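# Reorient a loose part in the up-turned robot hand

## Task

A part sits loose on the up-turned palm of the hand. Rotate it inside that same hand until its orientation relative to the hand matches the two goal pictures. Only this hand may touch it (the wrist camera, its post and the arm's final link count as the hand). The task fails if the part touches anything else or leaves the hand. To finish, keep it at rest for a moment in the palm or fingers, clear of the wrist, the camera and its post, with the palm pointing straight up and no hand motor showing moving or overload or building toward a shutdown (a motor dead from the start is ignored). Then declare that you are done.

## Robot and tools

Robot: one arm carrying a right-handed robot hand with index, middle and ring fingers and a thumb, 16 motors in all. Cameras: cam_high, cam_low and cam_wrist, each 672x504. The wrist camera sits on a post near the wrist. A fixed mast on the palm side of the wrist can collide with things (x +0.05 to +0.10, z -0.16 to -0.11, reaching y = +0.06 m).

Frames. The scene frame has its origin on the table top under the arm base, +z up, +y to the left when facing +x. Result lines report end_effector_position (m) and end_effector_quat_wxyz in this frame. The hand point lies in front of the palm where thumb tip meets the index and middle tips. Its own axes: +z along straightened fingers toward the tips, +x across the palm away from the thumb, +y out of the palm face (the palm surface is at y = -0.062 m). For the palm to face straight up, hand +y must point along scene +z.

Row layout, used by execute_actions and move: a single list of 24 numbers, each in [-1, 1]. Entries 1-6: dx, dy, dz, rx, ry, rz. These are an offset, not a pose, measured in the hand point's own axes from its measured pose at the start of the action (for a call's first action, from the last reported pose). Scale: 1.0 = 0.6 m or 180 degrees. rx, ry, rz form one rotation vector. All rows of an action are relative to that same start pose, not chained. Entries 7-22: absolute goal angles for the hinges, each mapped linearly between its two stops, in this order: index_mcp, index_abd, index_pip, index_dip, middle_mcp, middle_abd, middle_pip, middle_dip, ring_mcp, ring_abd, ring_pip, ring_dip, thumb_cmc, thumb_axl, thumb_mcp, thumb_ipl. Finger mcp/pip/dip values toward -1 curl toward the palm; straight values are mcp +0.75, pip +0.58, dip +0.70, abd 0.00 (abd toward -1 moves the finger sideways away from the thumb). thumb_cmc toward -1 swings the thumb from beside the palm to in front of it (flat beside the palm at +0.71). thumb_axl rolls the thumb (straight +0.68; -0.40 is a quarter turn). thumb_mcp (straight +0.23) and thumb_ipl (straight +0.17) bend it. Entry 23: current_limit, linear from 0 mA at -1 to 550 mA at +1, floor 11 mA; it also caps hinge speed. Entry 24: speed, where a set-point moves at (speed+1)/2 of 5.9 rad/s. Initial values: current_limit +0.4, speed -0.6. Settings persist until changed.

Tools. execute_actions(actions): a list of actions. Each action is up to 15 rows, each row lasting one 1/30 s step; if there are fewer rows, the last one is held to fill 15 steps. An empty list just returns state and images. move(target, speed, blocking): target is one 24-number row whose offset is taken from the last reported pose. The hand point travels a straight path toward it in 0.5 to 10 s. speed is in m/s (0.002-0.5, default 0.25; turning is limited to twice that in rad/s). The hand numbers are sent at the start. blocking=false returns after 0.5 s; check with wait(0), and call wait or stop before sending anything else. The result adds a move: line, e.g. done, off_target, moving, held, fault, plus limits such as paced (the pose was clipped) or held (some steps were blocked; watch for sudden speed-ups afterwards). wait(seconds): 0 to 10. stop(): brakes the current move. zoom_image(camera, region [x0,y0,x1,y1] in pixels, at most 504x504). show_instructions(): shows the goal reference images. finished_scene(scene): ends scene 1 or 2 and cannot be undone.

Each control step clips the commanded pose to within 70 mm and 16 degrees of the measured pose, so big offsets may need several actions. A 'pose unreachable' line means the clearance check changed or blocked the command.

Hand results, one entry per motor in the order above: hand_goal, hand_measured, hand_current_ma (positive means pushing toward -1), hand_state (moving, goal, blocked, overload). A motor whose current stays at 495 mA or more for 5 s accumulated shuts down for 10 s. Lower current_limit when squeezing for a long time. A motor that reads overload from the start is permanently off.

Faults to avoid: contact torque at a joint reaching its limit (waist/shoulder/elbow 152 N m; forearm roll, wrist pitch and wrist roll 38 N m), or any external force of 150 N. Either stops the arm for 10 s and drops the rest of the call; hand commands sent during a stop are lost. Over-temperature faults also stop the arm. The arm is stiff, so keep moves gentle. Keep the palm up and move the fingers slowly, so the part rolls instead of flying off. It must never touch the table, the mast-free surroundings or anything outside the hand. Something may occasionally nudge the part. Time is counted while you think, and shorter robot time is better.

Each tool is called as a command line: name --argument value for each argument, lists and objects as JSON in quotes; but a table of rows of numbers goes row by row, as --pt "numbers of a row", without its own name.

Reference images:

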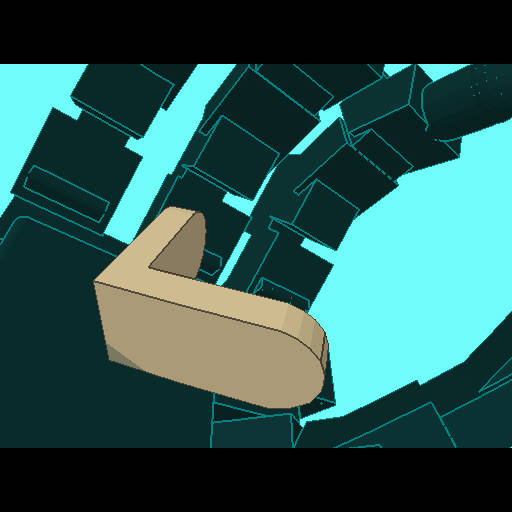

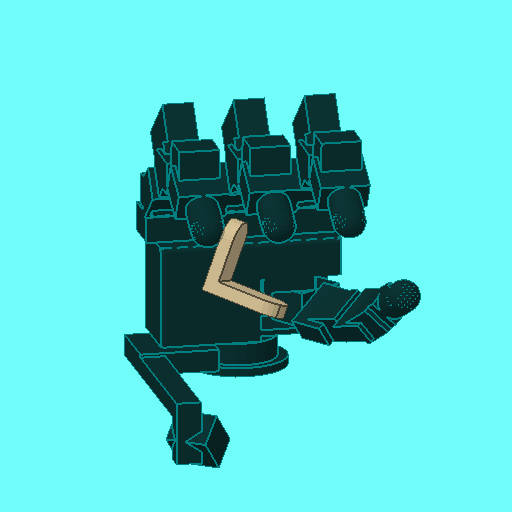

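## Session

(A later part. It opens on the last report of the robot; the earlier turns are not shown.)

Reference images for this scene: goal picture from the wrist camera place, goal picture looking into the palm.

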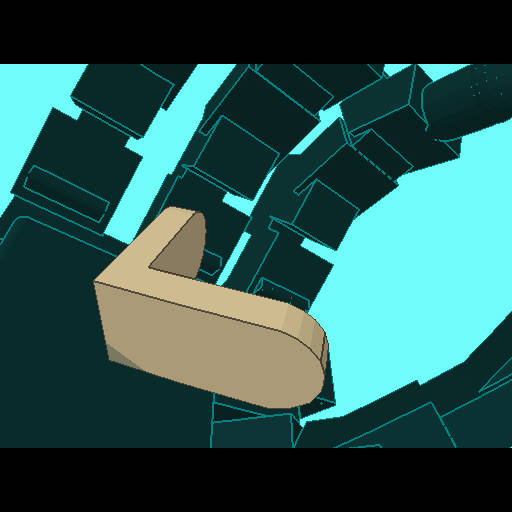

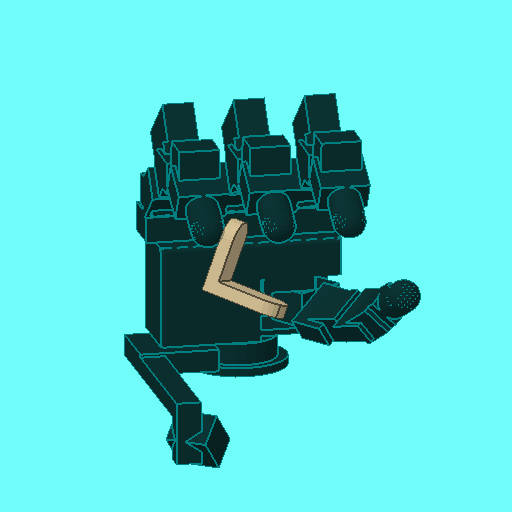

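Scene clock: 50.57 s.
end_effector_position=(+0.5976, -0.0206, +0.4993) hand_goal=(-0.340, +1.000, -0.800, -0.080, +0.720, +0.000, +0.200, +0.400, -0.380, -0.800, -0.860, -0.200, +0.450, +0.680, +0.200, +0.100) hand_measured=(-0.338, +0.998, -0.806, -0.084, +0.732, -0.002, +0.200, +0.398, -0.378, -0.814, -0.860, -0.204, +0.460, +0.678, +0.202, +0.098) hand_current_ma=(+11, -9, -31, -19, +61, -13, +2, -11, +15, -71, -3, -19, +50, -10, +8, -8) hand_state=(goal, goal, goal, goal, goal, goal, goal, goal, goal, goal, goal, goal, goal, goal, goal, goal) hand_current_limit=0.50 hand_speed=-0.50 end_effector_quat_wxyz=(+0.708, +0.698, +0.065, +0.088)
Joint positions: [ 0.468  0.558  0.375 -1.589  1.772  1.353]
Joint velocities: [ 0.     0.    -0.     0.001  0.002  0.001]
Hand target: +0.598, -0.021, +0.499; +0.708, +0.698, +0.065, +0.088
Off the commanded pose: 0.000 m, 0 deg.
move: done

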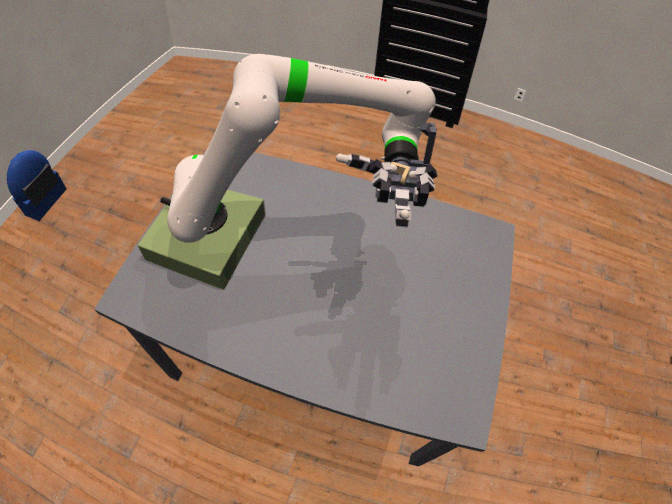

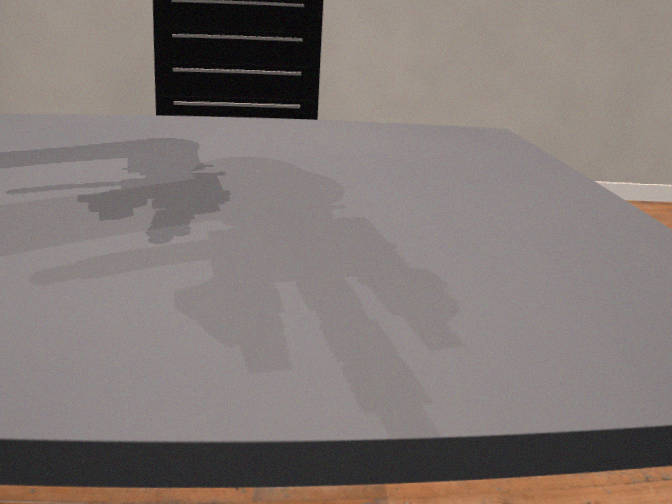

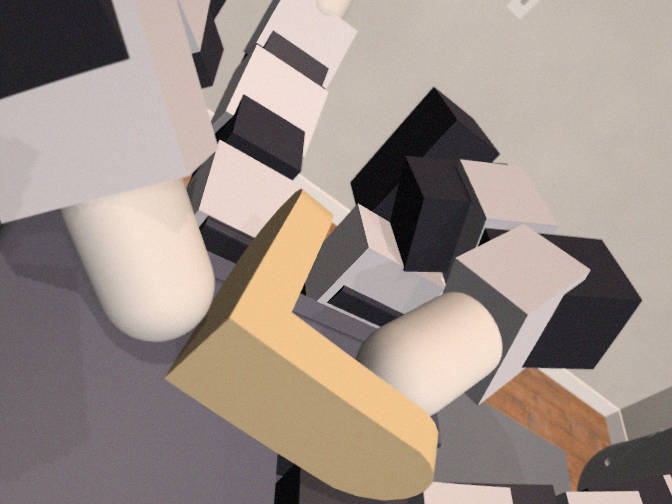

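execute_actions --actions '[[[0,0,0,0,0,0, -0.35,1,-0.8,0.08, 0.72,0,0.2,0.4, -0.38,-0.8,-0.86,-0.2, 0.45,0.68,0.2,0.1, 0.5,-0.5]],[[0,0,0,0,0,0, -0.3,1,-0.8,-0.62, 0.72,0,0.2,0.4, -0.38,-0.8,-0.86,-0.2, 0.1,0.68,0.2,0.1, 0.6,-0.3]],[[0,0,0,0,0,0, -0.28,1,-0.86,-0.62, 0.72,0,0.2,0.4, -0.38,-0.8,-0.86,-0.2, -0.15,0.68,0.2,0.1, 0.6,-0.6]]]'

Scene clock: 52.23 s.
end_effector_position=(+0.5976, -0.0206, +0.4993) hand_goal=(-0.280, +1.000, -0.860, -0.620, +0.720, +0.000, +0.200, +0.400, -0.380, -0.800, -0.860, -0.200, -0.150, +0.680, +0.200, +0.100) hand_measured=(-0.282, +0.998, -0.858, -0.618, +0.732, -0.002, +0.200, +0.398, -0.376, -0.808, -0.858, -0.204, -0.134, +0.678, +0.202, +0.098) hand_current_ma=(-12, -8, +8, +14, +61, -13, +2, -11, +24, -41, +7, -19, +87, -9, +8, -8) hand_state=(goal, goal, goal, goal, goal, goal, goal, goal, goal, goal, goal, goal, goal, goal, goal, goal) hand_current_limit=0.60 hand_speed=-0.60 end_effector_quat_wxyz=(+0.708, +0.698, +0.065, +0.088)
Joint positions: [ 0.468  0.558  0.375 -1.589  1.772  1.353]
Joint velocities: [-0.     0.     0.    -0.001  0.     0.001]
Hand target: +0.598, -0.021, +0.499; +0.708, +0.698, +0.065, +0.088
Off the commanded pose: 0.000 m, 0 deg.
Step readings (end_effector_position; steps 1 to 15: 1st action; 16 to 30: 2nd action; 31 to 45: 3rd action):
0: (+0.5976, -0.0206, +0.4993)
1: (+0.5976, -0.0206, +0.4993)
2: (+0.5976, -0.0206, +0.4993)
4: (+0.5976, -0.0206, +0.4993)
8: (+0.5976, -0.0206, +0.4993)
15: (+0.5976, -0.0206, +0.4993)
16: (+0.5976, -0.0206, +0.4993)
17: (+0.5976, -0.0206, +0.4993)
19: (+0.5976, -0.0206, +0.4993)
23: (+0.5976, -0.0206, +0.4993)
30: (+0.5976, -0.0206, +0.4993)
31: (+0.5976, -0.0206, +0.4993)
32: (+0.5976, -0.0206, +0.4993)
34: (+0.5976, -0.0206, +0.4993)
38: (+0.5976, -0.0206, +0.4993)
45: end_effector_position above

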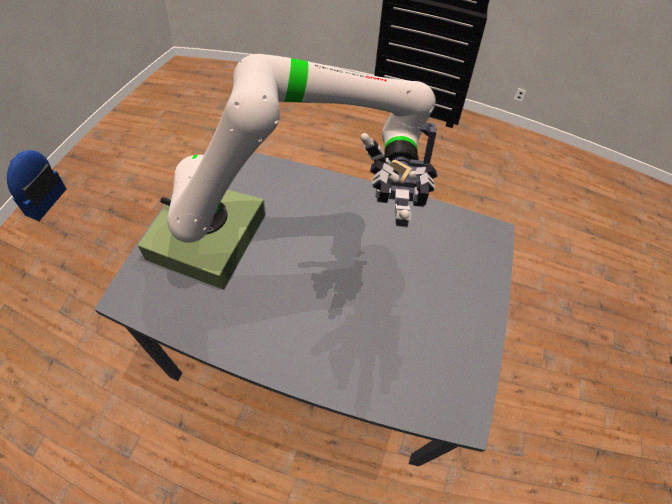

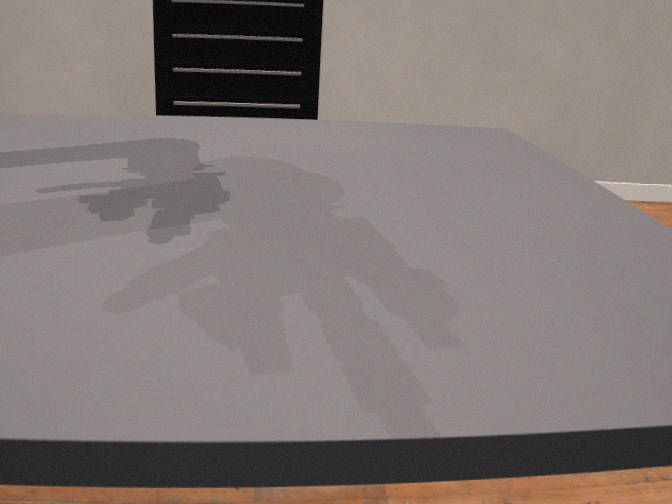

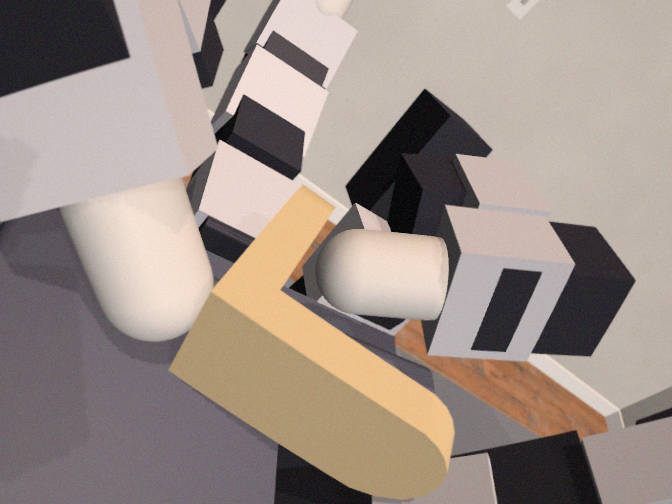

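move --target '[0,0,0,0,0,0, -0.27,1,-0.93,-0.6, 0.72,0,0.2,0.4, -0.38,-0.8,-0.86,-0.2, -0.32,0.68,0.2,0.1, 0.5,-0.8]'

Scene clock: 53.03 s.
end_effector_position=(+0.5976, -0.0206, +0.4993) hand_goal=(-0.270, +1.000, -0.930, -0.600, +0.720, +0.000, +0.200, +0.400, -0.380, -0.800, -0.860, -0.200, -0.320, +0.680, +0.200, +0.100) hand_measured=(-0.272, +0.998, -0.928, -0.604, +0.732, -0.002, +0.200, +0.398, -0.376, -0.808, -0.858, -0.204, -0.306, +0.678, +0.202, +0.098) hand_current_ma=(-11, -8, +8, -16, +61, -13, +2, -11, +24, -41, +7, -19, +69, -9, +8, -8) hand_state=(goal, goal, goal, goal, goal, goal, goal, goal, goal, goal, goal, goal, goal, goal, goal, goal) hand_current_limit=0.50 hand_speed=-0.80 end_effector_quat_wxyz=(+0.708, +0.698, +0.065, +0.088)
Joint positions: [ 0.468  0.558  0.375 -1.589  1.772  1.353]
Joint velocities: [ 0.    -0.001  0.     0.     0.001  0.   ]
Hand target: +0.598, -0.021, +0.499; +0.708, +0.698, +0.065, +0.088
Off the commanded pose: 0.000 m, 0 deg.
move: done

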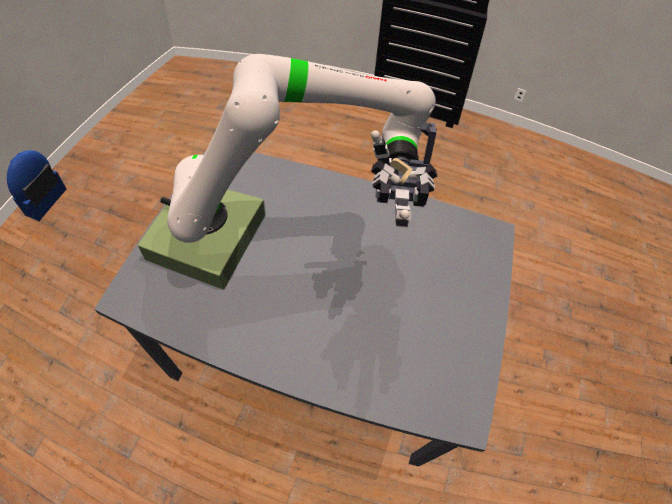

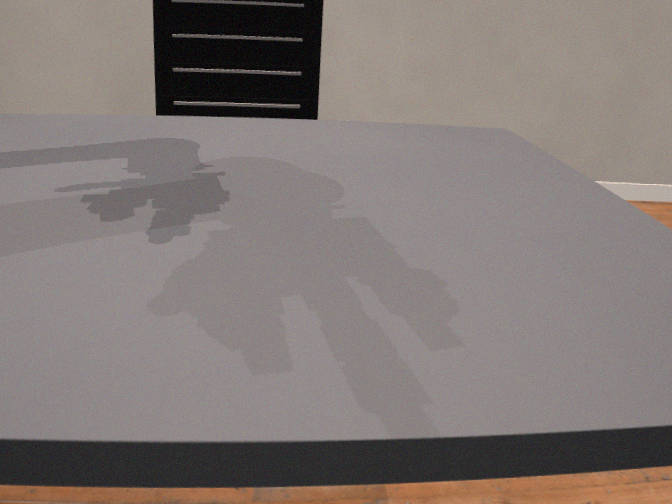

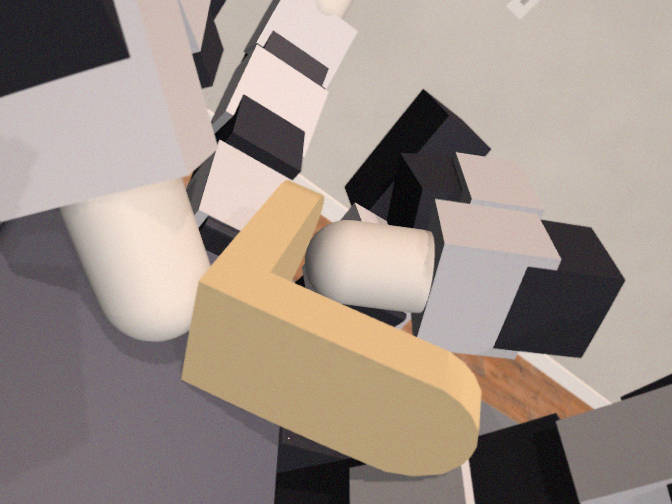

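move --target '[0,0,0,0,0,0, -0.27,1,-0.96,-0.56, 0.72,0,0.2,0.4, -0.38,-0.8,-0.86,-0.2, -0.45,0.68,0.2,0.1, 0.5,-0.85]'

Scene clock: 53.83 s.
end_effector_position=(+0.5976, -0.0206, +0.4993) hand_goal=(-0.270, +1.000, -0.960, -0.560, +0.720, +0.000, +0.200, +0.400, -0.380, -0.800, -0.860, -0.200, -0.450, +0.680, +0.200, +0.100) hand_measured=(-0.272, +0.998, -0.958, -0.564, +0.732, -0.002, +0.200, +0.398, -0.376, -0.808, -0.858, -0.204, -0.442, +0.678, +0.202, +0.098) hand_current_ma=(-10, -8, +8, -16, +61, -13, +2, -11, +24, -41, +7, -18, +45, -9, +8, -8) hand_state=(goal, goal, goal, goal, goal, goal, goal, goal, goal, goal, goal, goal, goal, goal, goal, goal) hand_current_limit=0.50 hand_speed=-0.85 end_effector_quat_wxyz=(+0.708, +0.698, +0.065, +0.088)
Joint positions: [ 0.468  0.558  0.375 -1.589  1.772  1.353]
Joint velocities: [ 0.     0.001 -0.     0.001  0.001  0.002]
Hand target: +0.598, -0.021, +0.499; +0.708, +0.698, +0.065, +0.088
Off the commanded pose: 0.000 m, 0 deg.
move: done

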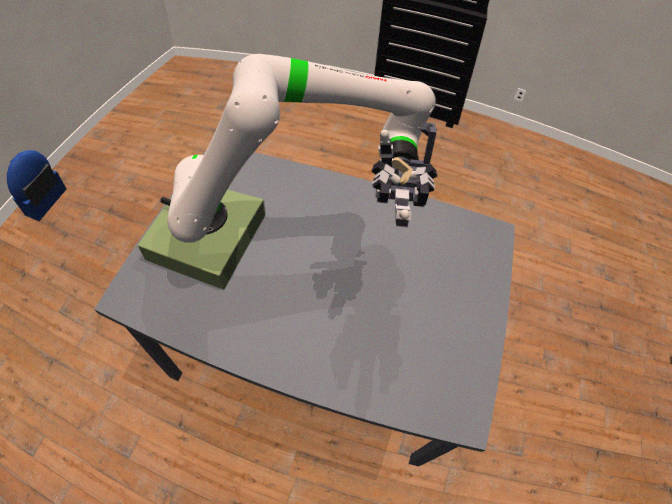

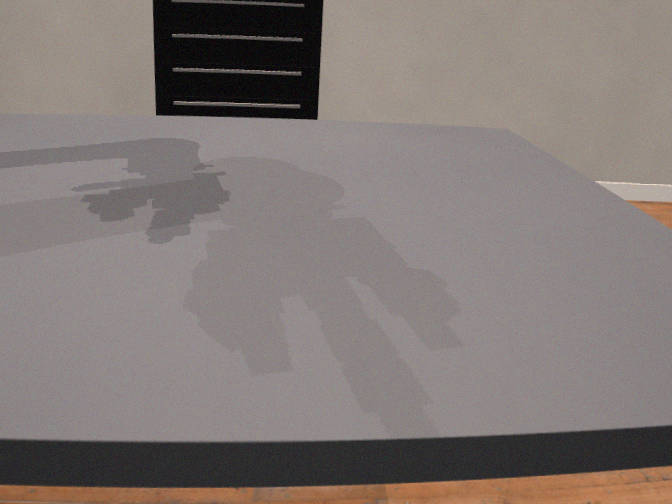

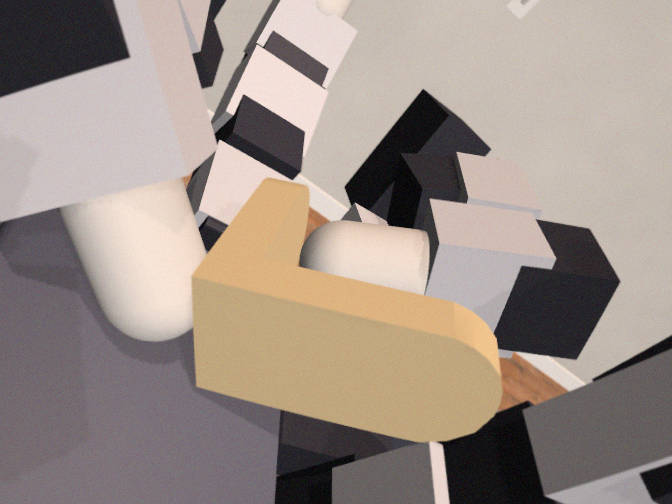

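wait --seconds 1

Scene clock: 55.00 s.
end_effector_position=(+0.5976, -0.0206, +0.4993) hand_goal=(-0.270, +1.000, -0.960, -0.560, +0.720, +0.000, +0.200, +0.400, -0.380, -0.800, -0.860, -0.200, -0.450, +0.680, +0.200, +0.100) hand_measured=(-0.272, +0.998, -0.958, -0.564, +0.732, -0.002, +0.200, +0.398, -0.376, -0.808, -0.858, -0.204, -0.442, +0.678, +0.202, +0.098) hand_current_ma=(-10, -8, +8, -16, +61, -13, +2, -11, +24, -41, +7, -18, +45, -9, +8, -8) hand_state=(goal, goal, goal, goal, goal, goal, goal, goal, goal, goal, goal, goal, goal, goal, goal, goal) hand_current_limit=0.50 hand_speed=-0.85 end_effector_quat_wxyz=(+0.708, +0.698, +0.065, +0.088)
Joint positions: [ 0.468  0.558  0.375 -1.589  1.772  1.353]
Joint velocities: [-0.    -0.001 -0.001  0.001  0.001 -0.   ]
Hand target: +0.598, -0.021, +0.499; +0.708, +0.698, +0.065, +0.088
Off the commanded pose: 0.000 m, 0 deg.
wait: 1.00 s; at rest from the start

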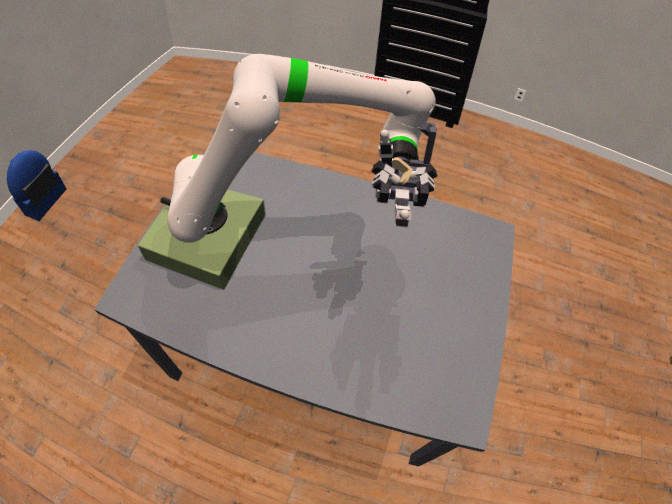

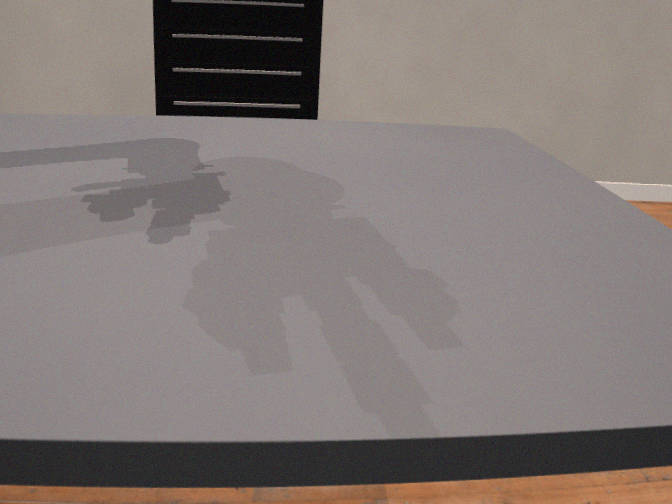

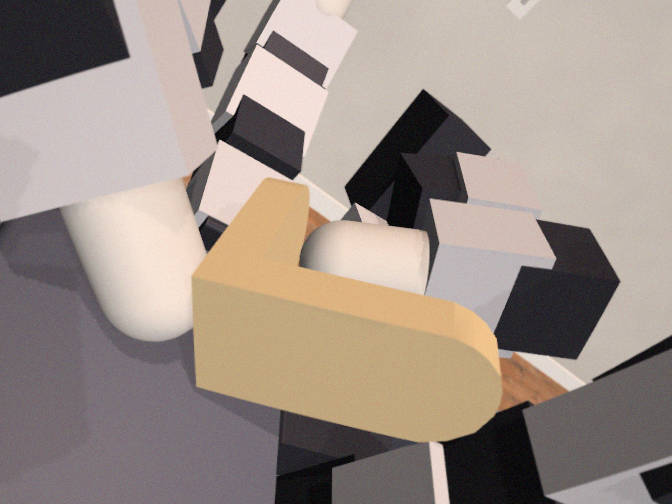

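finished_scene --scene 1

The scene is finished: the task was done.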